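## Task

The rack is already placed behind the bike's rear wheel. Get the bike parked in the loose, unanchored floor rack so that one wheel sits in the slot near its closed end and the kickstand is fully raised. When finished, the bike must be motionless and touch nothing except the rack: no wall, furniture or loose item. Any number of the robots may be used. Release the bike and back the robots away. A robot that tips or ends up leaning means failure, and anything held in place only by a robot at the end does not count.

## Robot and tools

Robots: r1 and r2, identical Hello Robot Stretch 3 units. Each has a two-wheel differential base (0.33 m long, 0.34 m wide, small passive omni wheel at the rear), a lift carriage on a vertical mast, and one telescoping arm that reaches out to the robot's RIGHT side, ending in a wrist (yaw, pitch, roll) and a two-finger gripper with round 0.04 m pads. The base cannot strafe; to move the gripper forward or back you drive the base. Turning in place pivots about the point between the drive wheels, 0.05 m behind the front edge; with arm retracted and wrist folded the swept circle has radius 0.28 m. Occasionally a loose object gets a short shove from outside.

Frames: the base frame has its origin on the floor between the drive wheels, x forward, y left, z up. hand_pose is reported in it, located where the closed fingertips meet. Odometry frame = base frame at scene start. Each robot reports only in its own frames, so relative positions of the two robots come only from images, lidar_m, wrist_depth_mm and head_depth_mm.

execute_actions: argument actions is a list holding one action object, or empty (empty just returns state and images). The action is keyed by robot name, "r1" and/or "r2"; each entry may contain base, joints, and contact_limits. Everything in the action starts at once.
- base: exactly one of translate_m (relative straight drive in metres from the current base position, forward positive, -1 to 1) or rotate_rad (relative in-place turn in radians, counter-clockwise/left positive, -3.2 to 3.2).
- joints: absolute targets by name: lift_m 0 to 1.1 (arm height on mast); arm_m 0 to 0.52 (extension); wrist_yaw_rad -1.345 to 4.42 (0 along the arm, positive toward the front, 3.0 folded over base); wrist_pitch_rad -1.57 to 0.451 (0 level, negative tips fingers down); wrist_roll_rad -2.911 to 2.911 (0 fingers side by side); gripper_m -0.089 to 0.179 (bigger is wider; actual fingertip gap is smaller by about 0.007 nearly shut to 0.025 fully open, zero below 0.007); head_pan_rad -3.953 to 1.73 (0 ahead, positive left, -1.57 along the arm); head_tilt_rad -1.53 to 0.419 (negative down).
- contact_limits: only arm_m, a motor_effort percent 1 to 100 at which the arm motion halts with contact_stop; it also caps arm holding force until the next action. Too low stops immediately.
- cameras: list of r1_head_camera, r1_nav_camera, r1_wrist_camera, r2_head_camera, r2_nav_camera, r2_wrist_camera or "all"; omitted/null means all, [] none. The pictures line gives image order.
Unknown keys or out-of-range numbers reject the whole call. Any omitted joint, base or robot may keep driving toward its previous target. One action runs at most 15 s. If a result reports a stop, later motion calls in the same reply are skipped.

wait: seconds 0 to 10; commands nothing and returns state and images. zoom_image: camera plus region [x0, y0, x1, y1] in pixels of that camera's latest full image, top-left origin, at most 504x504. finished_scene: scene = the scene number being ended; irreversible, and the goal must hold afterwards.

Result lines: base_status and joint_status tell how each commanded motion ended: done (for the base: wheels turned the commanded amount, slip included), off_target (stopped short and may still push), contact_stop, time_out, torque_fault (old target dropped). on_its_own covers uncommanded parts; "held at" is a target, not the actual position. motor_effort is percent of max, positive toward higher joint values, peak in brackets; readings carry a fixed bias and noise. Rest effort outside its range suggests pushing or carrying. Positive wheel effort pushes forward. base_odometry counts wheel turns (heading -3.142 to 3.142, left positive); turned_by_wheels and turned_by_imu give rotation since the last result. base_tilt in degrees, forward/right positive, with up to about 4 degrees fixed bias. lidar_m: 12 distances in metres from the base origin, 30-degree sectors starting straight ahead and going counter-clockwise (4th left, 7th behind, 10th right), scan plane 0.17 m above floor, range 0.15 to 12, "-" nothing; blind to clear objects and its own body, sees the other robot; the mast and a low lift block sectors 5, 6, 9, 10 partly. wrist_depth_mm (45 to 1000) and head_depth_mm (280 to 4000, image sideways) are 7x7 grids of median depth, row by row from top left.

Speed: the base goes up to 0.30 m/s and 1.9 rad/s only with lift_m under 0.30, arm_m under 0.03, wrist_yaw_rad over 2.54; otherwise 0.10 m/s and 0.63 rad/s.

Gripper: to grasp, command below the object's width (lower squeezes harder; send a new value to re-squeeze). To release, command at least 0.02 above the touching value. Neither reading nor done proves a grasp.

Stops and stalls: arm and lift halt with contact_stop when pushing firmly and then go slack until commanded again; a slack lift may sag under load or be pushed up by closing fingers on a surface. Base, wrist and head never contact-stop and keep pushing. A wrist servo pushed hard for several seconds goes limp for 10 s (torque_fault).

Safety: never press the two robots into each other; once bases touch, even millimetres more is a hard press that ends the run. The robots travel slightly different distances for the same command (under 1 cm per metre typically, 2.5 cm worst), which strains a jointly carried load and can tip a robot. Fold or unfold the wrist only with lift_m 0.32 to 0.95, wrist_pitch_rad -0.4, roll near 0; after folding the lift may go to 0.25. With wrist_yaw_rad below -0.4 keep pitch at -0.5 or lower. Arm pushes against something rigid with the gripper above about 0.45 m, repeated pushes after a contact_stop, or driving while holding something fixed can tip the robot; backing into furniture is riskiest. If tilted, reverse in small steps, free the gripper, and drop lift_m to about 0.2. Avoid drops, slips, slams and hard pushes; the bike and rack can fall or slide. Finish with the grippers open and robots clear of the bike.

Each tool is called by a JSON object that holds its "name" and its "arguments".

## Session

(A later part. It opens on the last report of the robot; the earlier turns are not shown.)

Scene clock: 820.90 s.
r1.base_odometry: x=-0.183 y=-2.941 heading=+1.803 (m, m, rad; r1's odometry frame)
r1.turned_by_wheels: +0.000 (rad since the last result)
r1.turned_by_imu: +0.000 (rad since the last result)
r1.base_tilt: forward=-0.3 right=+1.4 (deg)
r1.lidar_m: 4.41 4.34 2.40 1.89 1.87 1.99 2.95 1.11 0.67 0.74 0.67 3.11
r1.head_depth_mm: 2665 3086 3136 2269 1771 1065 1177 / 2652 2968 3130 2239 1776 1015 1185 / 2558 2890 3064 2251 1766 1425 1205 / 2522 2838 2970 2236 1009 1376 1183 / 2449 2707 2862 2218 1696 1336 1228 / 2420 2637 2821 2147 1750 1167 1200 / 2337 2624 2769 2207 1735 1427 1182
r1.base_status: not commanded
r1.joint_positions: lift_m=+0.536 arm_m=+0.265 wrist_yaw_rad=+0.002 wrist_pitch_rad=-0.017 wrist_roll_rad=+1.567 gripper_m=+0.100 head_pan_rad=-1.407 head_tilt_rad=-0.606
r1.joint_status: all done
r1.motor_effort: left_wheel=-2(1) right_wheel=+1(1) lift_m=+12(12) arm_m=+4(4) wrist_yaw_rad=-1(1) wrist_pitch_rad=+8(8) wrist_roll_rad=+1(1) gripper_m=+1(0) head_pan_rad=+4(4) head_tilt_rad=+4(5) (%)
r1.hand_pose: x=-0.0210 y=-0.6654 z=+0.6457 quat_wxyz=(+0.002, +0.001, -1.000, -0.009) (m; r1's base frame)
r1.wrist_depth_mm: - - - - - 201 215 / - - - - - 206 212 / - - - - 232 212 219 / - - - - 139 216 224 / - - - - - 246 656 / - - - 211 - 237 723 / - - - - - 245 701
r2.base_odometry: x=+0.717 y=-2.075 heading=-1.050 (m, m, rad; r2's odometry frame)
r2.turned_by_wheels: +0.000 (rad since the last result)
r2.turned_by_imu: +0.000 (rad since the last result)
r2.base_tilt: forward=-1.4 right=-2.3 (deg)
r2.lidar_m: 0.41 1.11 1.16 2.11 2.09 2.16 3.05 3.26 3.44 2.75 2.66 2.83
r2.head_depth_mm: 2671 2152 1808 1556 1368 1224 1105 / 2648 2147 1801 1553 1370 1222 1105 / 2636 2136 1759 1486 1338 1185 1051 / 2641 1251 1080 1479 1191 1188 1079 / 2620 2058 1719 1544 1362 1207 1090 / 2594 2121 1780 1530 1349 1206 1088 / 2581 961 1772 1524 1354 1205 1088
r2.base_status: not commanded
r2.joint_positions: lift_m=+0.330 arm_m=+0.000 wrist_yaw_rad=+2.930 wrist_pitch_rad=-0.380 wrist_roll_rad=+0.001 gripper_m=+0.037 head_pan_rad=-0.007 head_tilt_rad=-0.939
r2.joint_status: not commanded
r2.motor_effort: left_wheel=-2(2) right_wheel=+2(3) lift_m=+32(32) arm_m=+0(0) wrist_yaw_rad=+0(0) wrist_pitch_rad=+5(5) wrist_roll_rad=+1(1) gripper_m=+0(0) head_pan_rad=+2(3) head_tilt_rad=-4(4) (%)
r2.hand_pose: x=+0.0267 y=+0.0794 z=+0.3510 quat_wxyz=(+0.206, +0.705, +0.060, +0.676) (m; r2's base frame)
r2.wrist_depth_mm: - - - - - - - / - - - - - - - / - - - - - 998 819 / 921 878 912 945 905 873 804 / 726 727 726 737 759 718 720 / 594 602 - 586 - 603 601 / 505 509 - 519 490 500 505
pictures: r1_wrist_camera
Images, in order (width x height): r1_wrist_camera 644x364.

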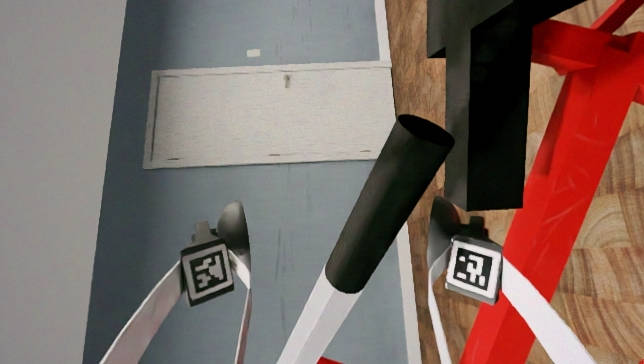

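{"name": "execute_actions", "arguments": {"actions": [{"r1": {"joints": {"gripper_m": 0.012}}}], "cameras": ["r1_wrist_camera"]}}

{"name": "execute_actions", "arguments": {"actions": [{"r1": {"base": {"translate_m": 0.08}, "joints": {"arm_m": 0.17, "lift_m": 0.555}}}], "cameras": ["r1_wrist_camera", "r1_head_camera", "r2_head_camera"]}}

Scene clock: 829.20 s.
r1.base_odometry: x=-0.183 y=-2.941 heading=+1.803 (m, m, rad; r1's odometry frame)
r1.turned_by_wheels: +0.000 (rad since the last result)
r1.turned_by_imu: +0.000 (rad since the last result)
r1.base_tilt: forward=-0.4 right=+1.4 (deg)
r1.lidar_m: 4.40 4.33 2.41 1.88 1.87 1.99 2.95 1.10 0.66 0.75 0.67 3.10
r1.head_depth_mm: 2694 3068 3122 2256 1780 1066 1173 / 2631 2940 3032 2272 1788 1019 1186 / 2556 2823 3063 2244 1824 1496 1208 / 2538 2784 2966 2221 1011 1374 1180 / 2461 2784 2905 2214 1706 1342 1232 / 2412 2624 2867 2126 1743 1181 1198 / 2345 2578 2785 2182 1732 1430 1194
r1.base_status: not commanded
r1.joint_positions: lift_m=+0.536 arm_m=+0.265 wrist_yaw_rad=+0.005 wrist_pitch_rad=-0.065 wrist_roll_rad=+1.582 gripper_m=+0.012 head_pan_rad=-1.407 head_tilt_rad=-0.606
r1.joint_status: all done
r1.motor_effort: left_wheel=-1(1) right_wheel=-1(1) lift_m=+15(15) arm_m=+4(4) wrist_yaw_rad=-4(4) wrist_pitch_rad=+31(33) wrist_roll_rad=-6(6) gripper_m=-13(87) head_pan_rad=+4(4) head_tilt_rad=+4(4) (%)
r1.hand_pose: x=-0.0201 y=-0.6638 z=+0.6333 quat_wxyz=(-0.005, +0.002, -0.999, -0.033) (m; r1's base frame)
r1.wrist_depth_mm: - - - - 248 209 263 / - - - - - 225 220 / - - - - 215 227 614 / - - - - 222 230 664 / - - - 157 - 243 680 / - - - 197 - 251 703 / - - - - - 862 689
r2.base_odometry: x=+0.717 y=-2.075 heading=-1.050 (m, m, rad; r2's odometry frame)
r2.turned_by_wheels: +0.000 (rad since the last result)
r2.turned_by_imu: -0.001 (rad since the last result)
r2.base_tilt: forward=-1.5 right=-2.3 (deg)
r2.lidar_m: 0.41 1.11 1.15 2.12 2.08 2.16 3.05 3.28 3.44 2.75 2.66 2.82
r2.head_depth_mm: 2665 2161 1803 1565 1377 1226 1101 / 2671 2158 1807 1554 1370 1218 1100 / 2665 2140 1775 1486 1345 1186 1057 / 2605 1309 1081 1489 1193 1195 1076 / 2622 2118 1707 1540 1360 1207 1091 / 2599 2108 1785 1536 1357 1207 1091 / 2610 960 1770 1530 1355 1196 1087
r2.base_status: not commanded
r2.joint_positions: lift_m=+0.330 arm_m=+0.000 wrist_yaw_rad=+2.930 wrist_pitch_rad=-0.380 wrist_roll_rad=+0.001 gripper_m=+0.037 head_pan_rad=-0.007 head_tilt_rad=-0.939
r2.joint_status: not commanded
r2.motor_effort: left_wheel=-2(2) right_wheel=+3(3) lift_m=+32(32) arm_m=+0(0) wrist_yaw_rad=+0(0) wrist_pitch_rad=+5(5) wrist_roll_rad=+1(1) gripper_m=-1(0) head_pan_rad=+3(2) head_tilt_rad=-4(4) (%)
r2.hand_pose: x=+0.0267 y=+0.0794 z=+0.3510 quat_wxyz=(+0.206, +0.705, +0.060, +0.676) (m; r2's base frame)
r2.wrist_depth_mm: - - - - - - - / - - - - - - - / - - - - - 977 830 / 932 920 931 909 932 863 809 / 725 728 709 750 741 711 720 / 604 594 - 591 - 596 583 / 505 505 - 521 482 500 506
pictures: r1_wrist_camera
Images, in order (width x height): r1_wrist_camera 644x364.

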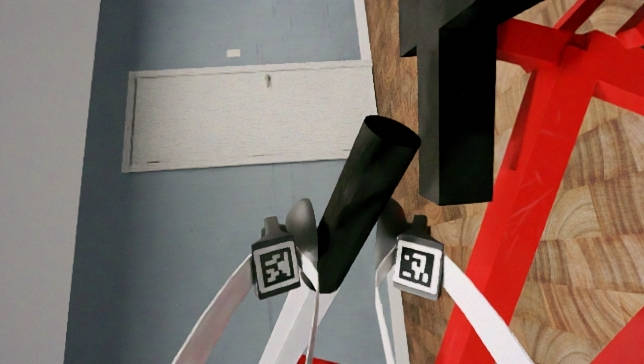

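Scene clock: 831.17 s.
r1.base_odometry: x=-0.201 y=-2.863 heading=+1.803 (m, m, rad; r1's odometry frame)
r1.turned_by_wheels: +0.000 (rad since the last result)
r1.turned_by_imu: -0.001 (rad since the last result)
r1.base_tilt: forward=-0.4 right=+1.4 (deg)
r1.lidar_m: 4.34 4.25 2.45 1.91 1.90 2.02 3.01 1.18 0.67 0.76 0.67 3.10
r1.head_depth_mm: 2670 3010 3165 2294 1776 1045 1168 / 2615 2852 3104 2282 1773 1018 - / 2542 2844 3009 2254 1769 1355 - / 2505 2720 2935 2234 950 1375 1204 / 2459 2703 2902 2219 1745 1072 1228 / 2372 2612 2850 2182 1737 1435 1180 / 2333 2556 2767 2182 1719 1420 1174
r1.base_status: done
r1.joint_positions: lift_m=+0.554 arm_m=+0.170 wrist_yaw_rad=-0.019 wrist_pitch_rad=-0.086 wrist_roll_rad=+1.583 gripper_m=+0.012 head_pan_rad=-1.407 head_tilt_rad=-0.606
r1.joint_status: all done
r1.on_its_own: wrist_yaw_rad is at rest, and its effort (+14) is outside its rest range (-12 to +12); wrist_pitch_rad is at rest, and its effort (+41) is outside its rest range (-20 to +32)
r1.motor_effort: left_wheel=-5(12) right_wheel=+6(12) lift_m=+44(45) arm_m=-4(4) wrist_yaw_rad=+14(22) wrist_pitch_rad=+41(50) wrist_roll_rad=-6(6) gripper_m=-12(14) head_pan_rad=+4(4) head_tilt_rad=+3(3) (%)
r1.hand_pose: x=-0.0262 y=-0.5685 z=+0.6465 quat_wxyz=(-0.006, -0.010, -0.999, -0.043) (m; r1's base frame)
r1.wrist_depth_mm: - - - - 280 292 593 / - - - - 287 309 301 / - - - - 282 317 674 / - - - - - 846 686 / - - - 162 - 893 688 / - - - 304 - 947 326 / - - - - 303 338 324
r2.base_odometry: x=+0.717 y=-2.075 heading=-1.050 (m, m, rad; r2's odometry frame)
r2.turned_by_wheels: +0.000 (rad since the last result)
r2.turned_by_imu: +0.000 (rad since the last result)
r2.base_tilt: forward=-1.4 right=-2.3 (deg)
r2.lidar_m: 0.45 1.18 2.81 2.12 2.08 2.16 3.03 3.27 3.43 2.75 2.66 2.83
r2.head_depth_mm: 2680 2146 1806 1558 1369 1224 1103 / 2640 2146 1801 1552 1367 1213 1099 / 2634 2123 1787 1513 1351 1198 1081 / 2605 2073 1078 1243 1222 1193 1081 / 2604 2062 1744 1545 1352 1209 1093 / 2597 1993 1778 1532 1346 1210 1093 / 2584 1939 1779 1502 1348 1202 1085
r2.base_status: not commanded
r2.joint_positions: lift_m=+0.330 arm_m=+0.000 wrist_yaw_rad=+2.930 wrist_pitch_rad=-0.380 wrist_roll_rad=+0.001 gripper_m=+0.037 head_pan_rad=-0.007 head_tilt_rad=-0.939
r2.joint_status: not commanded
r2.motor_effort: left_wheel=-2(2) right_wheel=+2(3) lift_m=+32(32) arm_m=+0(0) wrist_yaw_rad=+0(0) wrist_pitch_rad=+5(5) wrist_roll_rad=+1(1) gripper_m=+0(0) head_pan_rad=+2(3) head_tilt_rad=-3(4) (%)
r2.hand_pose: x=+0.0267 y=+0.0794 z=+0.3510 quat_wxyz=(+0.206, +0.705, +0.060, +0.676) (m; r2's base frame)
r2.wrist_depth_mm: - - - - - - - / - - - - - - - / - - - - - - 890 / 957 915 925 908 922 920 826 / 726 747 729 743 762 738 702 / 601 589 - 592 - 601 590 / 513 522 - 520 487 500 498
pictures: r1_head_camera (sideways: a quarter turn clockwise sets it upright), r1_wrist_camera, r2_head_camera (sideways: a quarter turn clockwise sets it upright)
Images, in order (width x height): r1_head_camera 896x504, r1_wrist_camera 644x364, r2_head_camera 896x504.

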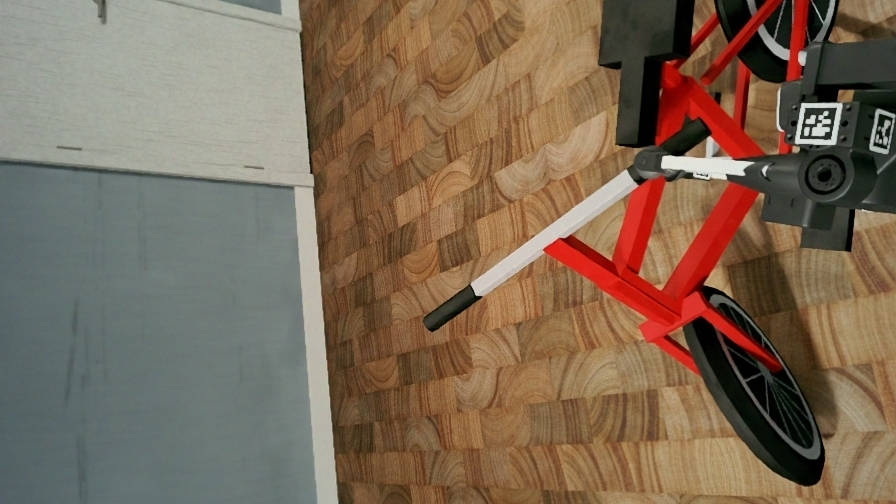

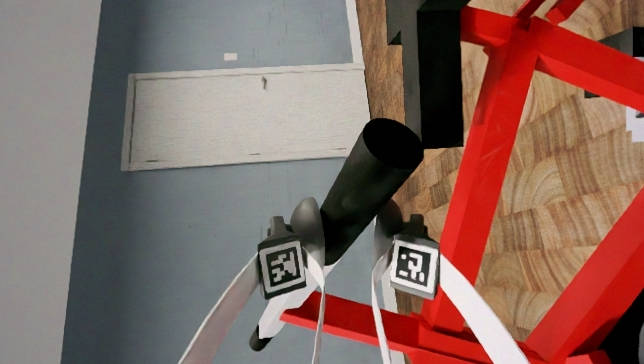

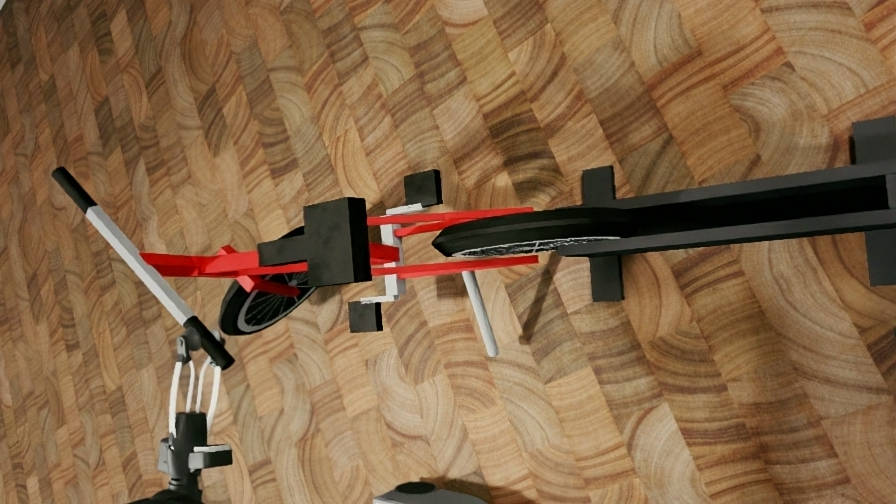

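{"name": "execute_actions", "arguments": {"actions": [{"r1": {"base": {"translate_m": 0.1}, "joints": {"arm_m": 0.125, "lift_m": 0.565}}}], "cameras": ["r1_head_camera", "r2_head_camera"]}}

Scene clock: 847.10 s.
r1.base_odometry: x=-0.224 y=-2.766 heading=+1.803 (m, m, rad; r1's odometry frame)
r1.turned_by_wheels: +0.000 (rad since the last result)
r1.turned_by_imu: +0.000 (rad since the last result)
r1.base_tilt: forward=-0.4 right=+1.4 (deg)
r1.lidar_m: 4.24 4.18 2.50 1.96 1.94 2.07 3.06 1.26 0.71 0.70 0.70 3.05
r1.head_depth_mm: 2640 2948 3133 2270 1774 1024 1213 / 2574 2856 3082 2246 1779 1114 1276 / 2531 2808 3023 2242 947 1348 - / 2463 2741 2949 2228 1760 1096 1206 / 2423 2667 2912 2238 1740 1105 1207 / 2346 2587 2805 2202 1736 1169 1211 / 2304 2494 2706 2186 1728 1428 1215
r1.base_status: done
r1.joint_positions: lift_m=+0.564 arm_m=+0.125 wrist_yaw_rad=-0.016 wrist_pitch_rad=-0.016 wrist_roll_rad=+1.579 gripper_m=+0.012 head_pan_rad=-1.407 head_tilt_rad=-0.606
r1.joint_status: all done
r1.on_its_own: wrist_yaw_rad is at rest, and its effort (+13) is outside its rest range (-12 to +12)
r1.motor_effort: left_wheel=-5(6) right_wheel=+6(9) lift_m=+39(45) arm_m=-3(5) wrist_yaw_rad=+13(15) wrist_pitch_rad=+7(47) wrist_roll_rad=-5(6) gripper_m=-4(11) head_pan_rad=+4(4) head_tilt_rad=+4(3) (%)
r1.hand_pose: x=-0.0255 y=-0.5260 z=+0.6745 quat_wxyz=(-0.004, -0.008, -1.000, -0.009) (m; r1's base frame)
r1.wrist_depth_mm: - - - - - 311 758 / - - - - - 892 743 / - - - - - 927 750 / - - - 225 - - 358 / - - - 111 334 340 343 / - - - - - - 338 / - - - - - - 357
r2.base_odometry: x=+0.717 y=-2.075 heading=-1.050 (m, m, rad; r2's odometry frame)
r2.turned_by_wheels: +0.000 (rad since the last result)
r2.turned_by_imu: -0.001 (rad since the last result)
r2.base_tilt: forward=-1.4 right=-2.4 (deg)
r2.lidar_m: 0.45 1.27 2.81 2.11 2.09 2.16 3.04 3.26 3.42 2.74 2.67 2.82
r2.head_depth_mm: 2686 2149 1815 1563 1377 1224 1098 / 2678 2149 1803 1559 1367 1221 1097 / 2640 2142 1799 1518 1359 1180 1077 / 2628 1371 1079 1304 1193 1193 1078 / 2607 2062 1786 1538 1359 1207 1091 / 2613 2066 1779 1535 1350 1208 1091 / 2579 1978 1775 1502 1353 1203 1084
r2.base_status: not commanded
r2.joint_positions: lift_m=+0.330 arm_m=+0.000 wrist_yaw_rad=+2.930 wrist_pitch_rad=-0.380 wrist_roll_rad=+0.001 gripper_m=+0.037 head_pan_rad=-0.007 head_tilt_rad=-0.939
r2.joint_status: not commanded
r2.motor_effort: left_wheel=-2(2) right_wheel=+3(3) lift_m=+32(32) arm_m=+0(0) wrist_yaw_rad=+1(0) wrist_pitch_rad=+5(5) wrist_roll_rad=+1(1) gripper_m=+0(1) head_pan_rad=+1(2) head_tilt_rad=-3(4) (%)
r2.hand_pose: x=+0.0267 y=+0.0794 z=+0.3510 quat_wxyz=(+0.206, +0.705, +0.060, +0.676) (m; r2's base frame)
r2.wrist_depth_mm: - - - - - - - / - - - - - - - / - - - - - - 881 / 922 920 914 902 928 917 878 / 710 727 720 747 748 708 704 / 596 598 - 597 - 593 594 / 512 503 - 525 491 504 502
pictures: r1_head_camera (sideways: a quarter turn clockwise sets it upright), r2_head_camera (sideways: a quarter turn clockwise sets it upright)
Images, in order (width x height): r1_head_camera 896x504, r2_head_camera 896x504.

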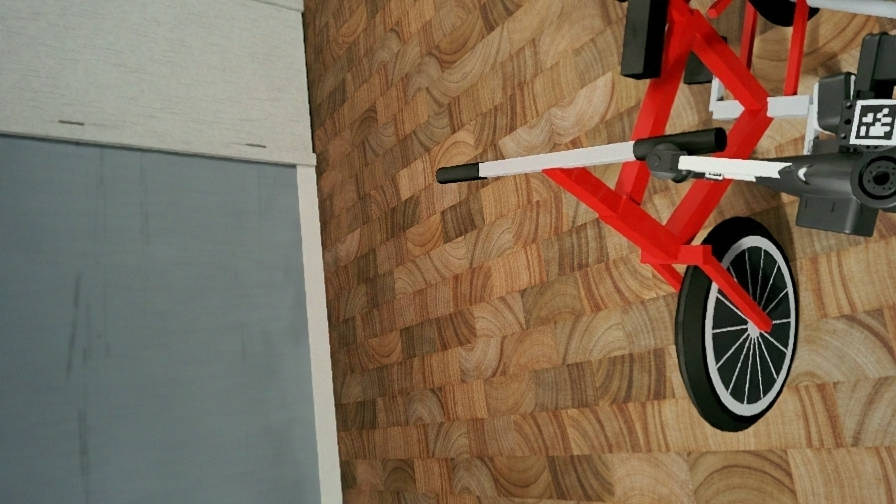

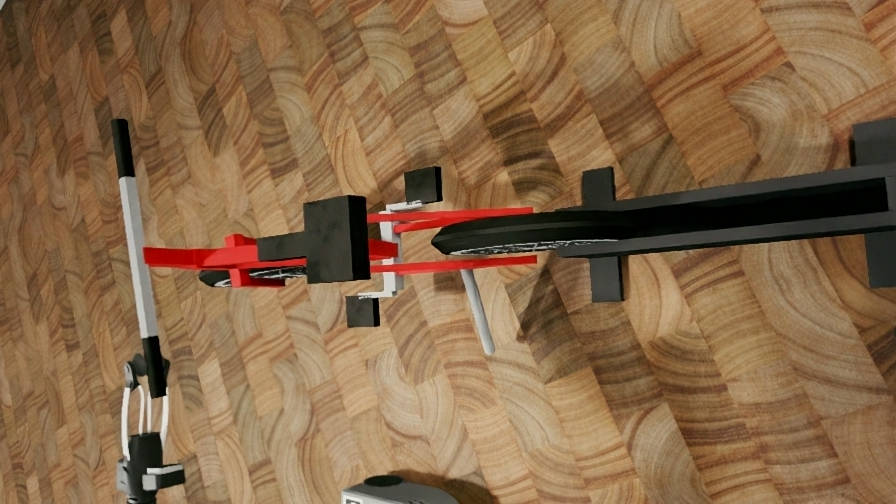

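{"name": "execute_actions", "arguments": {"actions": [{"r1": {"joints": {"gripper_m": 0.1}}}], "cameras": []}}

{"name": "execute_actions", "arguments": {"actions": [{"r1": {"base": {"translate_m": 0.065}, "joints": {"arm_m": 0.03}}}], "cameras": []}}

{"name": "execute_actions", "arguments": {"actions": [{"r1": {"joints": {"wrist_roll_rad": 0.0, "wrist_yaw_rad": 0.0, "lift_m": 0.49}}}], "cameras": ["r1_wrist_camera", "r1_head_camera"]}}

Scene clock: 871.83 s.
r1.base_odometry: x=-0.224 y=-2.766 heading=+1.803 (m, m, rad; r1's odometry frame)
r1.turned_by_wheels: +0.000 (rad since the last result)
r1.turned_by_imu: +0.000 (rad since the last result)
r1.base_tilt: forward=-0.4 right=+1.4 (deg)
r1.lidar_m: 4.26 4.16 2.51 1.96 1.94 2.07 3.07 1.26 0.71 0.70 0.69 3.06
r1.head_depth_mm: 2650 2937 3138 2260 1769 1001 1203 / 2595 2856 3094 2254 1770 1090 1261 / 2533 2782 2973 2232 951 1384 - / 2494 2738 2929 2229 1758 1088 1231 / 2378 2675 2846 2211 1747 1103 1199 / 2353 2590 2795 2214 1740 1434 1202 / 2285 2520 2744 2214 1731 1433 1215
r1.base_status: not commanded
r1.joint_positions: lift_m=+0.564 arm_m=+0.125 wrist_yaw_rad=-0.003 wrist_pitch_rad=-0.016 wrist_roll_rad=+1.579 gripper_m=+0.100 head_pan_rad=-1.407 head_tilt_rad=-0.606
r1.joint_status: all done
r1.motor_effort: left_wheel=-1(5) right_wheel=+1(6) lift_m=+39(39) arm_m=-3(3) wrist_yaw_rad=+2(13) wrist_pitch_rad=+8(8) wrist_roll_rad=-4(4) gripper_m=+0(80) head_pan_rad=+4(4) head_tilt_rad=+4(4) (%)
r1.hand_pose: x=-0.0221 y=-0.5261 z=+0.6745 quat_wxyz=(-0.004, -0.002, -1.000, -0.009) (m; r1's base frame)
r1.wrist_depth_mm: - - - - 303 307 733 / - - - - 110 335 734 / - - - - - 920 761 / - - - 327 - 927 354 / - - - - - 339 331 / - - - - - 976 331 / - - - - - - 340
r2.base_odometry: x=+0.717 y=-2.075 heading=-1.050 (m, m, rad; r2's odometry frame)
r2.turned_by_wheels: +0.000 (rad since the last result)
r2.turned_by_imu: -0.001 (rad since the last result)
r2.base_tilt: forward=-1.5 right=-2.4 (deg)
r2.lidar_m: 0.45 1.27 2.82 2.11 2.08 2.15 3.06 3.26 3.45 2.75 2.67 2.83
r2.head_depth_mm: 2647 2157 1823 1564 1375 1223 1103 / 2656 2146 1804 1546 1368 1224 1100 / 2651 2118 1792 1519 1347 1182 1072 / 2620 2008 1077 1232 1290 1195 1077 / 2590 2074 1776 1540 1359 1213 1091 / 2609 2040 1767 1534 1352 1206 1089 / 2585 1996 1768 1502 1350 1207 1088
r2.base_status: not commanded
r2.joint_positions: lift_m=+0.330 arm_m=+0.000 wrist_yaw_rad=+2.930 wrist_pitch_rad=-0.380 wrist_roll_rad=+0.001 gripper_m=+0.037 head_pan_rad=-0.007 head_tilt_rad=-0.939
r2.joint_status: not commanded
r2.motor_effort: left_wheel=-2(2) right_wheel=+2(3) lift_m=+32(32) arm_m=+0(0) wrist_yaw_rad=+1(1) wrist_pitch_rad=+5(5) wrist_roll_rad=+1(1) gripper_m=+0(1) head_pan_rad=+1(2) head_tilt_rad=-3(4) (%)
r2.hand_pose: x=+0.0267 y=+0.0794 z=+0.3510 quat_wxyz=(+0.206, +0.705, +0.060, +0.676) (m; r2's base frame)
r2.wrist_depth_mm: - - - - - - - / - - - - - - - / - - - - - - 899 / 894 929 944 925 937 891 814 / 738 729 718 753 755 722 723 / 599 593 - 594 - 583 591 / 511 498 - 519 495 506 506
pictures: none
No camera images: the call's "cameras" was empty. Leave "cameras" out to get every camera's image.

Scene clock: 873.77 s.
r1.base_odometry: x=-0.239 y=-2.703 heading=+1.803 (m, m, rad; r1's odometry frame)
r1.turned_by_wheels: +0.000 (rad since the last result)
r1.turned_by_imu: +0.000 (rad since the last result)
r1.base_tilt: forward=-0.5 right=+1.4 (deg)
r1.lidar_m: 4.19 4.13 2.54 2.00 1.97 2.10 3.11 1.03 0.75 0.67 0.67 3.01
r1.head_depth_mm: 2625 2929 3091 2274 1773 1008 1211 / 2571 2881 3019 2236 1633 1159 1187 / 2478 2759 2978 2241 1774 1040 1235 / 2434 2688 2844 2246 1761 1076 1201 / 2401 2630 2842 2213 1736 1433 1176 / 2352 2584 2779 2200 1748 1436 1199 / 2276 2479 2735 2189 1730 1432 1213
r1.base_status: done
r1.joint_positions: lift_m=+0.564 arm_m=+0.030 wrist_yaw_rad=-0.002 wrist_pitch_rad=-0.016 wrist_roll_rad=+1.579 gripper_m=+0.100 head_pan_rad=-1.407 head_tilt_rad=-0.606
r1.joint_status: all done
r1.motor_effort: left_wheel=-2(4) right_wheel=+1(3) lift_m=+39(39) arm_m=-4(6) wrist_yaw_rad=+3(2) wrist_pitch_rad=+8(8) wrist_roll_rad=-4(4) gripper_m=+0(0) head_pan_rad=+4(4) head_tilt_rad=+3(4) (%)
r1.hand_pose: x=-0.0219 y=-0.4311 z=+0.6745 quat_wxyz=(-0.004, -0.001, -1.000, -0.009) (m; r1's base frame)
r1.wrist_depth_mm: - - - - - 944 743 / - - - - - - 424 / - - - - 407 - 654 / - - - - - 408 428 / - - - - - - 407 / - - - - - - 401 / - - - - - - 387
r2.base_odometry: x=+0.717 y=-2.075 heading=-1.050 (m, m, rad; r2's odometry frame)
r2.turned_by_wheels: +0.000 (rad since the last result)
r2.turned_by_imu: +0.000 (rad since the last result)
r2.base_tilt: forward=-1.4 right=-2.3 (deg)
r2.lidar_m: 0.45 1.32 2.81 2.12 2.09 2.17 3.04 3.27 3.44 2.75 2.67 2.82
r2.head_depth_mm: 2672 2155 1807 1562 1371 1225 1103 / 2653 2131 1819 1550 1364 1219 1099 / 2647 2138 1798 1515 1335 1186 1069 / 2649 2001 1079 1233 1290 1194 1079 / 2600 2065 1783 1538 1355 1210 1089 / 2572 2051 1787 1541 1349 1204 1087 / 2577 2050 1764 1516 1347 1205 1087
r2.base_status: not commanded
r2.joint_positions: lift_m=+0.330 arm_m=+0.000 wrist_yaw_rad=+2.930 wrist_pitch_rad=-0.380 wrist_roll_rad=+0.001 gripper_m=+0.037 head_pan_rad=-0.007 head_tilt_rad=-0.939
r2.joint_status: not commanded
r2.motor_effort: left_wheel=-2(2) right_wheel=+2(3) lift_m=+32(32) arm_m=+0(0) wrist_yaw_rad=+0(1) wrist_pitch_rad=+5(5) wrist_roll_rad=+1(1) gripper_m=+0(0) head_pan_rad=+1(1) head_tilt_rad=-4(4) (%)
r2.hand_pose: x=+0.0267 y=+0.0794 z=+0.3510 quat_wxyz=(+0.206, +0.705, +0.060, +0.676) (m; r2's base frame)
r2.wrist_depth_mm: - - - - - - - / - - - - - - - / - - - - - - 923 / 918 902 897 911 906 903 879 / 719 732 727 761 747 703 705 / 587 594 - 594 - 603 590 / 508 511 - 518 489 498 504
pictures: none
No camera images: the call's "cameras" was empty. Leave "cameras" out to get every camera's image.

Scene clock: 875.27 s.
r1.base_odometry: x=-0.239 y=-2.703 heading=+1.803 (m, m, rad; r1's odometry frame)
r1.turned_by_wheels: +0.000 (rad since the last result)
r1.turned_by_imu: +0.000 (rad since the last result)
r1.base_tilt: forward=-0.3 right=+1.4 (deg)
r1.lidar_m: 4.19 4.12 2.54 1.99 1.97 2.09 3.10 1.03 0.74 0.67 0.67 3.01
r1.head_depth_mm: 2626 2918 3117 2270 1792 1006 1215 / 2531 2845 3006 2235 1615 1162 1194 / 2489 2778 2967 2215 1773 1053 1229 / 2463 2679 2874 2228 1759 1084 1205 / 2381 2658 2849 2244 1758 1439 1177 / 2330 2584 2773 2226 1736 1435 1198 / 2293 2472 2704 2191 1710 1444 1217
r1.base_status: not commanded
r1.joint_positions: lift_m=+0.491 arm_m=+0.030 wrist_yaw_rad=-0.002 wrist_pitch_rad=-0.017 wrist_roll_rad=+0.006 gripper_m=+0.100 head_pan_rad=-1.407 head_tilt_rad=-0.606
r1.joint_status: all done
r1.motor_effort: left_wheel=-1(1) right_wheel=+1(1) lift_m=+12(36) arm_m=-3(3) wrist_yaw_rad=+0(2) wrist_pitch_rad=+8(8) wrist_roll_rad=-3(4) gripper_m=+1(1) head_pan_rad=+4(4) head_tilt_rad=+3(4) (%)
r1.hand_pose: x=-0.0220 y=-0.4311 z=+0.6010 quat_wxyz=(+0.705, +0.005, -0.709, -0.007) (m; r1's base frame)
r1.wrist_depth_mm: - - - - - - - / - - - - - - - / - - - - - - - / - - - - - 446 420 / - - - - - 450 - / - - - 466 - 499 - / - 939 444 471 494 555 478
r2.base_odometry: x=+0.717 y=-2.075 heading=-1.050 (m, m, rad; r2's odometry frame)
r2.turned_by_wheels: +0.000 (rad since the last result)
r2.turned_by_imu: +0.000 (rad since the last result)
r2.base_tilt: forward=-1.4 right=-2.3 (deg)
r2.lidar_m: 0.45 1.32 2.81 2.12 2.09 2.16 3.04 3.26 3.44 2.75 2.67 2.83
r2.head_depth_mm: 2691 2148 1816 1558 1375 1223 1101 / 2663 2148 1801 1552 1366 1221 1100 / 2636 2129 1803 1526 1341 1182 1073 / 2649 2012 1078 1237 1290 1197 1079 / 2616 2063 1772 1540 1357 1211 1091 / 2612 2043 1775 1535 1353 1211 1093 / 2584 2002 1782 1512 1353 1204 1084
r2.base_status: not commanded
r2.joint_positions: lift_m=+0.330 arm_m=+0.000 wrist_yaw_rad=+2.930 wrist_pitch_rad=-0.380 wrist_roll_rad=+0.001 gripper_m=+0.037 head_pan_rad=-0.007 head_tilt_rad=-0.939
r2.joint_status: not commanded
r2.motor_effort: left_wheel=-2(2) right_wheel=+3(3) lift_m=+32(32) arm_m=+0(0) wrist_yaw_rad=+0(1) wrist_pitch_rad=+5(5) wrist_roll_rad=+1(1) gripper_m=+0(1) head_pan_rad=+2(1) head_tilt_rad=-4(3) (%)
r2.hand_pose: x=+0.0267 y=+0.0794 z=+0.3510 quat_wxyz=(+0.206, +0.705, +0.060, +0.676) (m; r2's base frame)
r2.wrist_depth_mm: - - - - - - - / - - - - - - - / - - - - - - 983 / 924 935 902 931 875 901 910 / 712 725 721 755 765 709 734 / 591 602 - 596 - 582 573 / 502 499 - 518 483 501 499
pictures: r1_head_camera (sideways: a quarter turn clockwise sets it upright), r1_wrist_camera
Images, in order (width x height): r1_head_camera 896x504, r1_wrist_camera 644x364.

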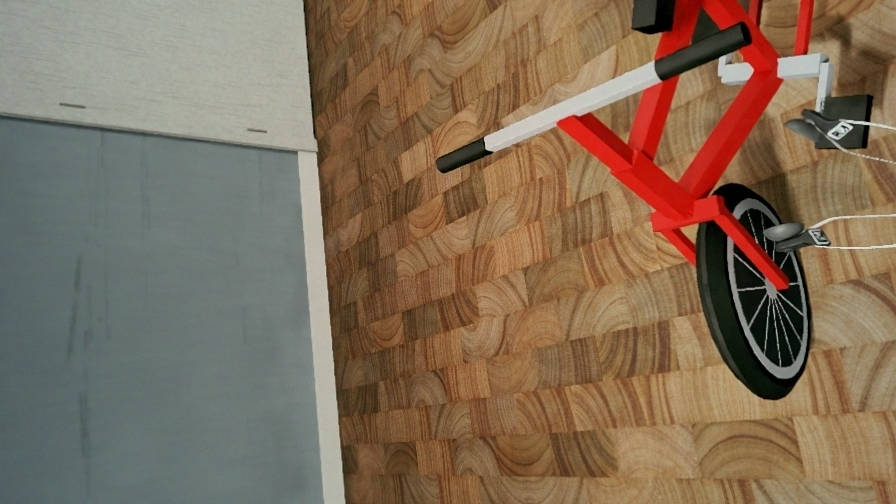

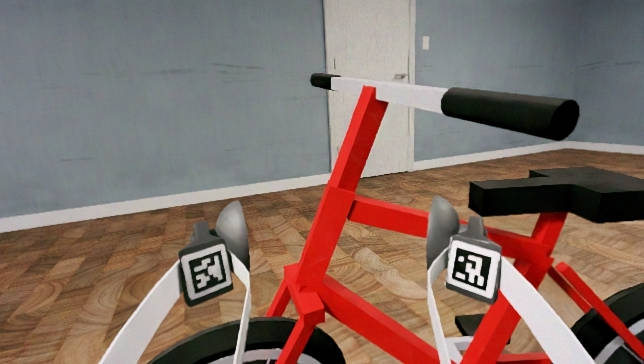

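{"name": "execute_actions", "arguments": {"actions": [{"r1": {"base": {"translate_m": -0.045}, "joints": {"lift_m": 0.555, "arm_m": 0.22}}}], "cameras": ["r1_wrist_camera"]}}

Scene clock: 889.33 s.
r1.base_odometry: x=-0.229 y=-2.746 heading=+1.803 (m, m, rad; r1's odometry frame)
r1.turned_by_wheels: +0.000 (rad since the last result)
r1.turned_by_imu: -0.001 (rad since the last result)
r1.base_tilt: forward=-0.4 right=+1.4 (deg)
r1.lidar_m: 4.22 4.15 2.51 1.97 1.95 2.08 3.10 1.28 0.72 0.64 0.58 3.01
r1.head_depth_mm: 2656 2933 3122 2278 1788 973 1217 / 2561 2852 3096 2252 1755 1192 - / 2541 2789 3007 2236 1633 1029 1183 / 2433 2752 2896 2215 1776 1062 1227 / 2401 2655 2907 2221 1757 1442 1165 / 2349 2586 2790 2208 1726 1435 1173 / 2285 2556 2713 2175 1714 1423 1217
r1.base_status: done
r1.joint_positions: lift_m=+0.554 arm_m=+0.220 wrist_yaw_rad=-0.001 wrist_pitch_rad=-0.018 wrist_roll_rad=+0.006 gripper_m=+0.100 head_pan_rad=-1.407 head_tilt_rad=-0.606
r1.joint_status: all done
r1.motor_effort: left_wheel=-1(6) right_wheel=+1(2) lift_m=+39(40) arm_m=+4(5) wrist_yaw_rad=+1(2) wrist_pitch_rad=+8(8) wrist_roll_rad=-3(3) gripper_m=+1(1) head_pan_rad=+3(4) head_tilt_rad=+3(4) (%)
r1.hand_pose: x=-0.0217 y=-0.6204 z=+0.6643 quat_wxyz=(+0.705, +0.006, -0.709, -0.007) (m; r1's base frame)
r1.wrist_depth_mm: - - - - - - - / - - - - - - - / - - - - - - - / - - - 229 207 - - / - - - 230 - 164 - / - - - 243 - - 140 / - - - 247 - 885 251
r2.base_odometry: x=+0.717 y=-2.075 heading=-1.050 (m, m, rad; r2's odometry frame)
r2.turned_by_wheels: +0.000 (rad since the last result)
r2.turned_by_imu: -0.001 (rad since the last result)
r2.base_tilt: forward=-1.4 right=-2.4 (deg)
r2.lidar_m: 0.45 1.29 2.82 2.11 2.08 2.16 3.06 3.26 3.43 2.76 2.66 2.82
r2.head_depth_mm: 2673 2154 1793 1553 1372 1220 1104 / 2683 2141 1796 1566 1367 1220 1101 / 2644 2125 1791 1527 1340 1193 1080 / 2624 2060 1078 1193 1225 1196 1077 / 2610 1518 1710 1537 1361 1212 1091 / 2592 1996 1779 1535 1357 1207 1092 / 2573 1977 1776 1501 1343 1207 1085
r2.base_status: not commanded
r2.joint_positions: lift_m=+0.330 arm_m=+0.000 wrist_yaw_rad=+2.930 wrist_pitch_rad=-0.380 wrist_roll_rad=+0.001 gripper_m=+0.037 head_pan_rad=-0.007 head_tilt_rad=-0.939
r2.joint_status: not commanded
r2.motor_effort: left_wheel=-2(2) right_wheel=+3(3) lift_m=+32(32) arm_m=+0(0) wrist_yaw_rad=+0(0) wrist_pitch_rad=+5(5) wrist_roll_rad=+1(1) gripper_m=+0(0) head_pan_rad=+2(2) head_tilt_rad=-4(4) (%)
r2.hand_pose: x=+0.0267 y=+0.0794 z=+0.3510 quat_wxyz=(+0.206, +0.705, +0.060, +0.676) (m; r2's base frame)
r2.wrist_depth_mm: - - - - - - - / - - - - - - - / - - - - - - 890 / 955 928 931 936 906 897 865 / 728 724 702 753 750 723 730 / 610 589 - 593 - 590 590 / 508 507 - 515 487 515 508
pictures: r1_wrist_camera
Images, in order (width x height): r1_wrist_camera 644x364.

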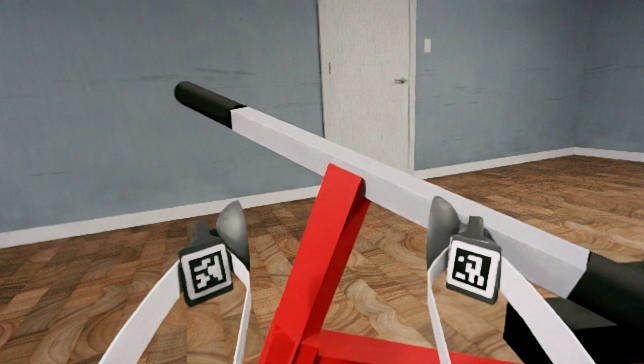

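{"name": "execute_actions", "arguments": {"actions": [{"r1": {"joints": {"arm_m": 0.08}}}], "cameras": []}}

{"name": "execute_actions", "arguments": {"actions": [{"r1": {"base": {"translate_m": -0.16}, "joints": {"wrist_roll_rad": 1.57, "lift_m": 0.535, "arm_m": 0.14}}}], "cameras": ["r1_wrist_camera", "r1_head_camera"]}}

Scene clock: 964.27 s.
r1.base_odometry: x=-0.229 y=-2.746 heading=+1.803 (m, m, rad; r1's odometry frame)
r1.turned_by_wheels: +0.000 (rad since the last result)
r1.turned_by_imu: +0.000 (rad since the last result)
r1.base_tilt: forward=-0.4 right=+1.5 (deg)
r1.lidar_m: 4.22 4.16 2.51 1.97 1.94 2.08 3.09 1.28 0.72 0.64 0.58 3.04
r1.head_depth_mm: 2660 2928 3091 2257 1771 1004 1219 / 2573 2872 3093 2253 1785 1134 1195 / 2529 2837 2992 2247 1654 1347 1290 / 2477 2718 2888 2247 1761 1062 1235 / 2412 2620 2837 2220 1754 1436 1173 / 2366 2572 2816 2195 1733 1436 1174 / 2296 2548 2707 2172 1729 1413 1220
r1.base_status: not commanded
r1.joint_positions: lift_m=+0.554 arm_m=+0.080 wrist_yaw_rad=-0.001 wrist_pitch_rad=-0.018 wrist_roll_rad=+0.006 gripper_m=+0.100 head_pan_rad=-1.407 head_tilt_rad=-0.606
r1.joint_status: all done
r1.motor_effort: left_wheel=-1(1) right_wheel=+0(1) lift_m=+39(39) arm_m=-4(5) wrist_yaw_rad=-1(0) wrist_pitch_rad=+9(8) wrist_roll_rad=-3(3) gripper_m=+0(0) head_pan_rad=+4(4) head_tilt_rad=+3(4) (%)
r1.hand_pose: x=-0.0217 y=-0.4811 z=+0.6643 quat_wxyz=(+0.705, +0.006, -0.709, -0.007) (m; r1's base frame)
r1.wrist_depth_mm: - - - - - - - / - - - - - - - / - - - - - - - / - - - - - - - / - - - - - 264 379 / - - - 385 399 400 387 / - - - 975 - 438 935
r2.base_odometry: x=+0.717 y=-2.075 heading=-1.050 (m, m, rad; r2's odometry frame)
r2.turned_by_wheels: +0.000 (rad since the last result)
r2.turned_by_imu: -0.001 (rad since the last result)
r2.base_tilt: forward=-1.5 right=-2.3 (deg)
r2.lidar_m: 0.45 1.28 2.81 2.11 2.09 2.16 3.04 3.28 3.43 2.75 2.66 2.82
r2.head_depth_mm: 2672 2163 1819 1562 1371 1225 1101 / 2669 2140 1806 1554 1367 1219 1100 / 2630 2152 1803 1520 1345 1193 1078 / 2652 2067 1083 1193 1224 1192 1077 / 2620 2058 1709 1541 1352 1210 1092 / 2595 2051 1773 1539 1352 1204 1088 / 2560 2001 1776 1505 1354 1208 1090
r2.base_status: not commanded
r2.joint_positions: lift_m=+0.330 arm_m=+0.000 wrist_yaw_rad=+2.930 wrist_pitch_rad=-0.380 wrist_roll_rad=+0.001 gripper_m=+0.037 head_pan_rad=-0.007 head_tilt_rad=-0.939
r2.joint_status: not commanded
r2.motor_effort: left_wheel=-2(2) right_wheel=+2(3) lift_m=+32(32) arm_m=+0(0) wrist_yaw_rad=+0(0) wrist_pitch_rad=+5(5) wrist_roll_rad=+1(1) gripper_m=+0(0) head_pan_rad=+2(2) head_tilt_rad=-4(3) (%)
r2.hand_pose: x=+0.0267 y=+0.0794 z=+0.3510 quat_wxyz=(+0.206, +0.705, +0.060, +0.676) (m; r2's base frame)
r2.wrist_depth_mm: - - - - - - - / - - - - - - - / - - - - - - 910 / 938 902 928 914 904 932 870 / 722 715 706 744 756 720 715 / 597 580 - 593 - 591 592 / 512 504 - 516 484 513 507
pictures: none
No camera images: the call's "cameras" was empty. Leave "cameras" out to get every camera's image.

Scene clock: 966.83 s.
r1.base_odometry: x=-0.192 y=-2.902 heading=+1.803 (m, m, rad; r1's odometry frame)
r1.turned_by_wheels: +0.000 (rad since the last result)
r1.turned_by_imu: -0.001 (rad since the last result)
r1.base_tilt: forward=-0.4 right=+1.5 (deg)
r1.lidar_m: 4.36 4.29 2.44 1.91 1.88 2.01 2.98 1.14 0.66 0.73 0.67 3.09
r1.head_depth_mm: 2699 2988 3147 2280 1797 1040 1178 / 2650 2922 3088 2244 1774 1021 1163 / 2567 2835 3028 2250 1773 1132 - / 2506 2759 2923 2246 1648 1345 1184 / 2475 2748 2858 2211 1750 1084 1230 / 2396 2677 2799 2197 1739 1096 1191 / 2337 2568 2787 2172 1736 1433 1144
r1.base_status: done
r1.joint_positions: lift_m=+0.536 arm_m=+0.140 wrist_yaw_rad=-0.001 wrist_pitch_rad=-0.018 wrist_roll_rad=+1.566 gripper_m=+0.100 head_pan_rad=-1.407 head_tilt_rad=-0.606
r1.joint_status: all done
r1.motor_effort: left_wheel=-1(6) right_wheel=+1(2) lift_m=+12(37) arm_m=+4(6) wrist_yaw_rad=+1(1) wrist_pitch_rad=+8(8) wrist_roll_rad=+1(3) gripper_m=+0(2) head_pan_rad=+4(4) head_tilt_rad=+4(3) (%)
r1.hand_pose: x=-0.0216 y=-0.5404 z=+0.6455 quat_wxyz=(+0.003, -0.001, -1.000, -0.009) (m; r1's base frame)
r1.wrist_depth_mm: - - - - 319 867 619 / - - - - 326 300 304 / - - - - 334 308 662 / - - - - 302 320 721 / - - - - - 976 720 / - - - - - 930 352 / - - - 335 329 - 330
r2.base_odometry: x=+0.717 y=-2.075 heading=-1.050 (m, m, rad; r2's odometry frame)
r2.turned_by_wheels: +0.000 (rad since the last result)
r2.turned_by_imu: +0.000 (rad since the last result)
r2.base_tilt: forward=-1.4 right=-2.4 (deg)
r2.lidar_m: 0.45 1.15 1.20 2.12 2.08 2.16 3.05 3.27 3.44 2.75 2.66 2.83
r2.head_depth_mm: 2637 2142 1809 1551 1365 1223 1099 / 2658 2155 1804 1558 1365 1222 1095 / 2640 2126 1802 1526 1343 1197 1078 / 2631 2071 1081 1190 1228 1195 1080 / 2618 2065 1717 1542 1352 1213 1090 / 2621 2041 1770 1536 1350 1205 1092 / 2584 1983 1773 1503 1351 1202 1084
r2.base_status: not commanded
r2.joint_positions: lift_m=+0.330 arm_m=+0.000 wrist_yaw_rad=+2.930 wrist_pitch_rad=-0.380 wrist_roll_rad=+0.001 gripper_m=+0.037 head_pan_rad=-0.007 head_tilt_rad=-0.939
r2.joint_status: not commanded
r2.motor_effort: left_wheel=-2(2) right_wheel=+3(3) lift_m=+32(32) arm_m=+0(0) wrist_yaw_rad=+0(0) wrist_pitch_rad=+5(5) wrist_roll_rad=+1(1) gripper_m=+0(1) head_pan_rad=+1(1) head_tilt_rad=-3(4) (%)
r2.hand_pose: x=+0.0267 y=+0.0794 z=+0.3510 quat_wxyz=(+0.206, +0.705, +0.060, +0.676) (m; r2's base frame)
r2.wrist_depth_mm: - - - - - - - / - - - - - - - / - - - - - - 833 / 912 923 949 901 928 892 811 / 739 705 721 735 738 710 714 / 597 609 - 583 - 579 602 / 515 510 - 516 487 503 501
pictures: r1_head_camera (sideways: a quarter turn clockwise sets it upright), r1_wrist_camera
Images, in order (width x height): r1_head_camera 896x504, r1_wrist_camera 644x364.

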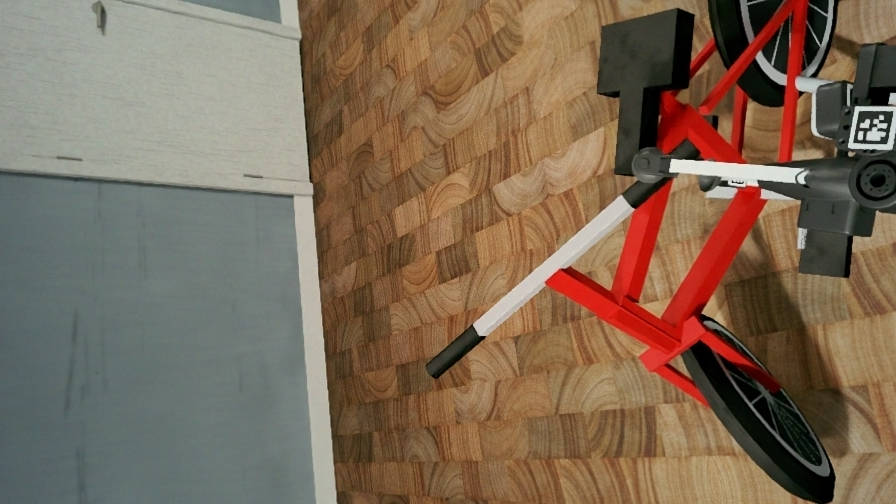

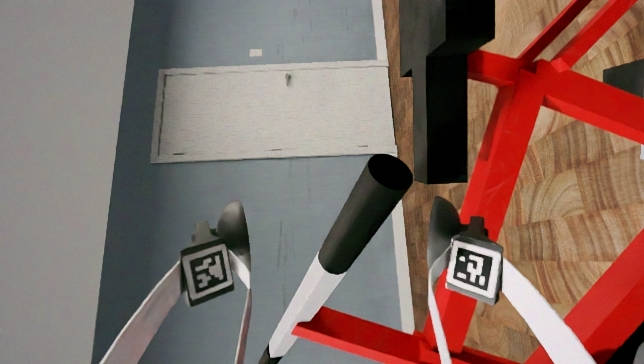

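{"name": "execute_actions", "arguments": {"actions": [{"r1": {"joints": {"arm_m": 0.18}}}], "cameras": []}}

{"name": "execute_actions", "arguments": {"actions": [{"r1": {"joints": {"gripper_m": 0.012}}}], "cameras": ["r1_wrist_camera"]}}

{"name": "execute_actions", "arguments": {"actions": [{"r1": {"base": {"translate_m": 0.16}, "joints": {"arm_m": 0.115, "lift_m": 0.562}}}], "cameras": ["r1_head_camera", "r2_head_camera"]}}

Scene clock: 980.90 s.
r1.base_odometry: x=-0.192 y=-2.902 heading=+1.803 (m, m, rad; r1's odometry frame)
r1.turned_by_wheels: +0.000 (rad since the last result)
r1.turned_by_imu: +0.000 (rad since the last result)
r1.base_tilt: forward=-0.4 right=+1.4 (deg)
r1.lidar_m: 4.38 4.29 2.43 1.90 1.88 2.00 2.97 1.14 0.66 0.73 0.67 3.07
r1.head_depth_mm: 2721 3021 3099 2283 1779 1042 1162 / 2637 2955 3078 2246 1770 1023 - / 2551 2825 3025 2256 1756 1117 - / 2532 2796 2972 2246 1654 1348 1174 / 2450 2679 2922 2208 1742 1081 1230 / 2385 2623 2891 2215 1733 1088 1195 / 2333 2567 2758 2189 1729 1434 1140
r1.base_status: not commanded
r1.joint_positions: lift_m=+0.536 arm_m=+0.180 wrist_yaw_rad=-0.001 wrist_pitch_rad=-0.018 wrist_roll_rad=+1.567 gripper_m=+0.100 head_pan_rad=-1.407 head_tilt_rad=-0.606
r1.joint_status: all done
r1.motor_effort: left_wheel=-1(1) right_wheel=+1(1) lift_m=+12(12) arm_m=+4(6) wrist_yaw_rad=+1(1) wrist_pitch_rad=+8(8) wrist_roll_rad=+1(1) gripper_m=+0(0) head_pan_rad=+4(4) head_tilt_rad=+4(3) (%)
r1.hand_pose: x=-0.0216 y=-0.5804 z=+0.6455 quat_wxyz=(+0.002, -0.001, -1.000, -0.009) (m; r1's base frame)
r1.wrist_depth_mm: - - - - 314 232 319 / - - - - - 263 265 / - - - - - 268 682 / - - - - 132 271 716 / - - - - 136 279 745 / - - - 224 - 890 756 / - - - 289 - 972 315
r2.base_odometry: x=+0.717 y=-2.075 heading=-1.050 (m, m, rad; r2's odometry frame)
r2.turned_by_wheels: +0.000 (rad since the last result)
r2.turned_by_imu: -0.001 (rad since the last result)
r2.base_tilt: forward=-1.5 right=-2.3 (deg)
r2.lidar_m: 0.45 1.15 1.20 2.11 2.09 2.16 3.04 3.27 3.43 2.76 2.67 2.83
r2.head_depth_mm: 2673 2151 1805 1565 1372 1219 1105 / 2652 2157 1801 1556 1368 1220 1101 / 2639 2124 1800 1521 1346 1199 1078 / 2627 2073 1080 1193 1223 1196 1081 / 2597 2002 1702 1540 1365 1210 1095 / 2606 2066 1781 1532 1357 1208 1090 / 2561 1941 1769 1502 1349 1203 1085
r2.base_status: not commanded
r2.joint_positions: lift_m=+0.330 arm_m=+0.000 wrist_yaw_rad=+2.930 wrist_pitch_rad=-0.380 wrist_roll_rad=+0.001 gripper_m=+0.037 head_pan_rad=-0.007 head_tilt_rad=-0.939
r2.joint_status: not commanded
r2.motor_effort: left_wheel=-2(2) right_wheel=+3(2) lift_m=+32(32) arm_m=+0(0) wrist_yaw_rad=+0(1) wrist_pitch_rad=+5(5) wrist_roll_rad=+1(1) gripper_m=+0(0) head_pan_rad=+2(2) head_tilt_rad=-4(4) (%)
r2.hand_pose: x=+0.0267 y=+0.0794 z=+0.3510 quat_wxyz=(+0.206, +0.705, +0.060, +0.676) (m; r2's base frame)
r2.wrist_depth_mm: - - - - - - - / - - - - - - - / - - - - - - 816 / 903 928 960 918 907 907 810 / 729 727 729 756 744 712 718 / 604 605 - 595 - 590 594 / 511 502 - 515 488 506 508
pictures: none
No camera images: the call's "cameras" was empty. Leave "cameras" out to get every camera's image.

Scene clock: 982.27 s.
r1.base_odometry: x=-0.192 y=-2.902 heading=+1.803 (m, m, rad; r1's odometry frame)
r1.turned_by_wheels: +0.000 (rad since the last result)
r1.turned_by_imu: +0.000 (rad since the last result)
r1.base_tilt: forward=-0.4 right=+1.4 (deg)
r1.lidar_m: 4.35 4.29 2.44 1.90 1.89 2.01 2.97 1.14 0.66 0.73 0.67 3.10
r1.head_depth_mm: 2676 3023 3129 2249 1767 1039 1167 / 2642 2910 3110 2250 1769 1024 - / 2607 2823 3025 2233 1763 1134 - / 2522 2780 2924 2235 987 1359 1183 / 2491 2721 2899 2193 1743 1087 1230 / 2414 2627 2819 2216 1744 1090 1197 / 2348 2554 2785 2196 1731 1427 1143
r1.base_status: not commanded
r1.joint_positions: lift_m=+0.536 arm_m=+0.180 wrist_yaw_rad=+0.007 wrist_pitch_rad=-0.063 wrist_roll_rad=+1.579 gripper_m=+0.012 head_pan_rad=-1.407 head_tilt_rad=-0.606
r1.joint_status: all done
r1.motor_effort: left_wheel=+0(0) right_wheel=-1(1) lift_m=+15(15) arm_m=+4(4) wrist_yaw_rad=-5(7) wrist_pitch_rad=+30(32) wrist_roll_rad=-5(5) gripper_m=-13(84) head_pan_rad=+4(4) head_tilt_rad=+4(3) (%)
r1.hand_pose: x=-0.0196 y=-0.5788 z=+0.6338 quat_wxyz=(-0.004, +0.003, -0.999, -0.032) (m; r1's base frame)
r1.wrist_depth_mm: - - - - 259 325 585 / - - - - 264 276 280 / - - - - 273 298 656 / - - - - 273 303 676 / - - - 140 305 844 683 / - - - 205 - 932 335 / - - - 291 308 913 311
r2.base_odometry: x=+0.717 y=-2.075 heading=-1.050 (m, m, rad; r2's odometry frame)
r2.turned_by_wheels: +0.000 (rad since the last result)
r2.turned_by_imu: +0.000 (rad since the last result)
r2.base_tilt: forward=-1.4 right=-2.4 (deg)
r2.lidar_m: 0.45 1.15 1.20 2.11 2.08 2.16 3.08 3.27 3.44 2.74 2.66 2.82
r2.head_depth_mm: 2636 2158 1804 1557 1373 1222 1102 / 2669 2153 1812 1555 1367 1217 1101 / 2641 2140 1802 1517 1349 1194 1073 / 2635 2070 1080 1240 1229 1193 1082 / 2616 2071 1739 1543 1357 1206 1095 / 2570 2013 1771 1533 1344 1200 1092 / 2594 1954 1778 1505 1351 1210 1090
r2.base_status: not commanded
r2.joint_positions: lift_m=+0.330 arm_m=+0.000 wrist_yaw_rad=+2.930 wrist_pitch_rad=-0.380 wrist_roll_rad=+0.001 gripper_m=+0.037 head_pan_rad=-0.007 head_tilt_rad=-0.939
r2.joint_status: not commanded
r2.motor_effort: left_wheel=-2(2) right_wheel=+3(2) lift_m=+32(32) arm_m=+0(0) wrist_yaw_rad=+0(0) wrist_pitch_rad=+5(5) wrist_roll_rad=+1(1) gripper_m=+0(0) head_pan_rad=+2(1) head_tilt_rad=-4(3) (%)
r2.hand_pose: x=+0.0267 y=+0.0794 z=+0.3510 quat_wxyz=(+0.206, +0.705, +0.060, +0.676) (m; r2's base frame)
r2.wrist_depth_mm: - - - - - - - / - - - - - - - / - - - - - - 784 / 933 936 936 897 925 886 829 / 749 721 729 750 752 727 720 / 590 600 - 600 - 596 589 / 494 506 - 522 497 509 506
pictures: r1_wrist_camera
Images, in order (width x height): r1_wrist_camera 644x364.

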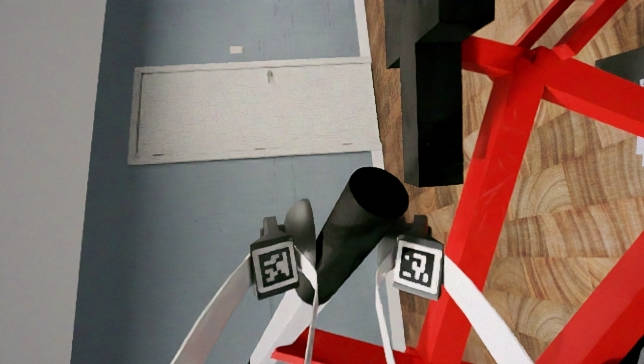

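Scene clock: 984.93 s.
r1.base_odometry: x=-0.229 y=-2.746 heading=+1.803 (m, m, rad; r1's odometry frame)
r1.turned_by_wheels: +0.000 (rad since the last result)
r1.turned_by_imu: +0.000 (rad since the last result)
r1.base_tilt: forward=-0.4 right=+1.4 (deg)
r1.lidar_m: 4.22 4.15 2.52 1.97 1.95 2.08 3.07 1.28 0.72 0.69 0.71 3.03
r1.head_depth_mm: 2628 2954 3144 2282 1784 1032 1218 / 2580 2857 3024 2250 1761 1159 1108 / 2531 2797 2997 2219 944 1157 1283 / 2454 2697 2878 2216 1766 1092 1207 / 2429 2638 2828 2206 1745 1115 1214 / 2321 2570 2771 2205 1728 1334 1220 / 2292 2546 2721 2163 1731 1423 1215
r1.base_status: done
r1.joint_positions: lift_m=+0.561 arm_m=+0.115 wrist_yaw_rad=-0.020 wrist_pitch_rad=+0.018 wrist_roll_rad=+1.578 gripper_m=+0.012 head_pan_rad=-1.407 head_tilt_rad=-0.606
r1.joint_status: all done
r1.on_its_own: wrist_yaw_rad is at rest, and its effort (+16) is outside its rest range (-12 to +12)
r1.motor_effort: left_wheel=-6(6) right_wheel=+7(8) lift_m=+37(46) arm_m=-3(9) wrist_yaw_rad=+16(16) wrist_pitch_rad=-9(50) wrist_roll_rad=-4(6) gripper_m=-8(14) head_pan_rad=+4(4) head_tilt_rad=+4(3) (%)
r1.hand_pose: x=-0.0265 y=-0.5168 z=+0.6805 quat_wxyz=(-0.003, -0.010, -1.000, +0.009) (m; r1's base frame)
r1.wrist_depth_mm: - - - - - 315 770 / - - - - - 948 771 / - - - - - 979 785 / - - - 338 - - 356 / - - - 118 - 336 336 / - - - - - - 346 / - - - - - - 366
r2.base_odometry: x=+0.717 y=-2.075 heading=-1.050 (m, m, rad; r2's odometry frame)
r2.turned_by_wheels: +0.000 (rad since the last result)
r2.turned_by_imu: -0.001 (rad since the last result)
r2.base_tilt: forward=-1.4 right=-2.3 (deg)
r2.lidar_m: 0.45 1.28 2.82 2.12 2.08 2.17 3.04 3.26 3.45 2.75 2.67 2.83
r2.head_depth_mm: 2678 2156 1806 1553 1365 1221 1101 / 2667 2149 1799 1552 1372 1220 1102 / 2660 2066 1805 1517 1365 1184 1055 / 2621 1373 1078 1260 1184 1192 1076 / 2614 2055 1787 1532 1354 1215 1093 / 2594 2000 1772 1535 1351 1203 1091 / 2575 1989 1772 1500 1351 1203 1085
r2.base_status: not commanded
r2.joint_positions: lift_m=+0.330 arm_m=+0.000 wrist_yaw_rad=+2.930 wrist_pitch_rad=-0.380 wrist_roll_rad=+0.001 gripper_m=+0.037 head_pan_rad=-0.007 head_tilt_rad=-0.939
r2.joint_status: not commanded
r2.motor_effort: left_wheel=-2(2) right_wheel=+2(2) lift_m=+32(32) arm_m=+0(0) wrist_yaw_rad=+0(0) wrist_pitch_rad=+5(5) wrist_roll_rad=+1(1) gripper_m=+0(1) head_pan_rad=+2(2) head_tilt_rad=-4(4) (%)
r2.hand_pose: x=+0.0267 y=+0.0794 z=+0.3510 quat_wxyz=(+0.206, +0.705, +0.060, +0.676) (m; r2's base frame)
r2.wrist_depth_mm: - - - - - - - / - - - - - - - / - - - - - - 903 / 941 927 910 929 921 930 863 / 746 716 727 750 727 722 731 / 597 597 - 591 - 587 584 / 502 508 - 520 486 504 509
pictures: r1_head_camera (sideways: a quarter turn clockwise sets it upright), r2_head_camera (sideways: a quarter turn clockwise sets it upright)
Images, in order (width x height): r1_head_camera 896x504, r2_head_camera 896x504.

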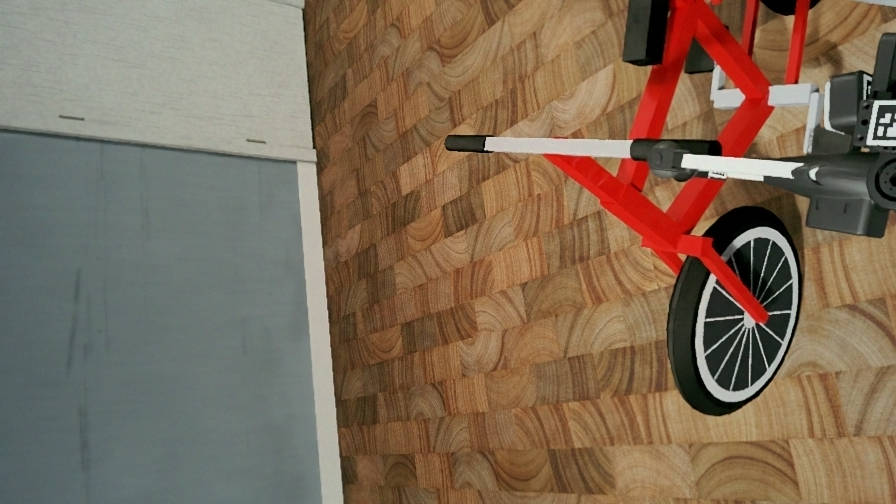

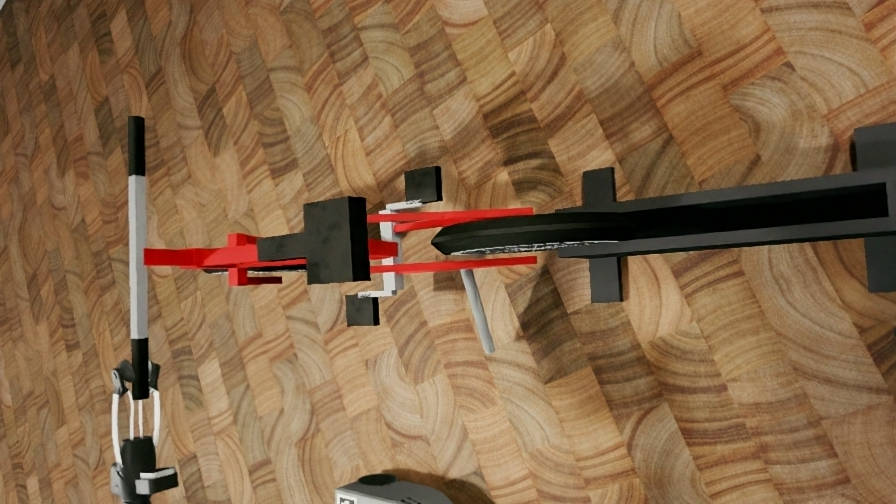

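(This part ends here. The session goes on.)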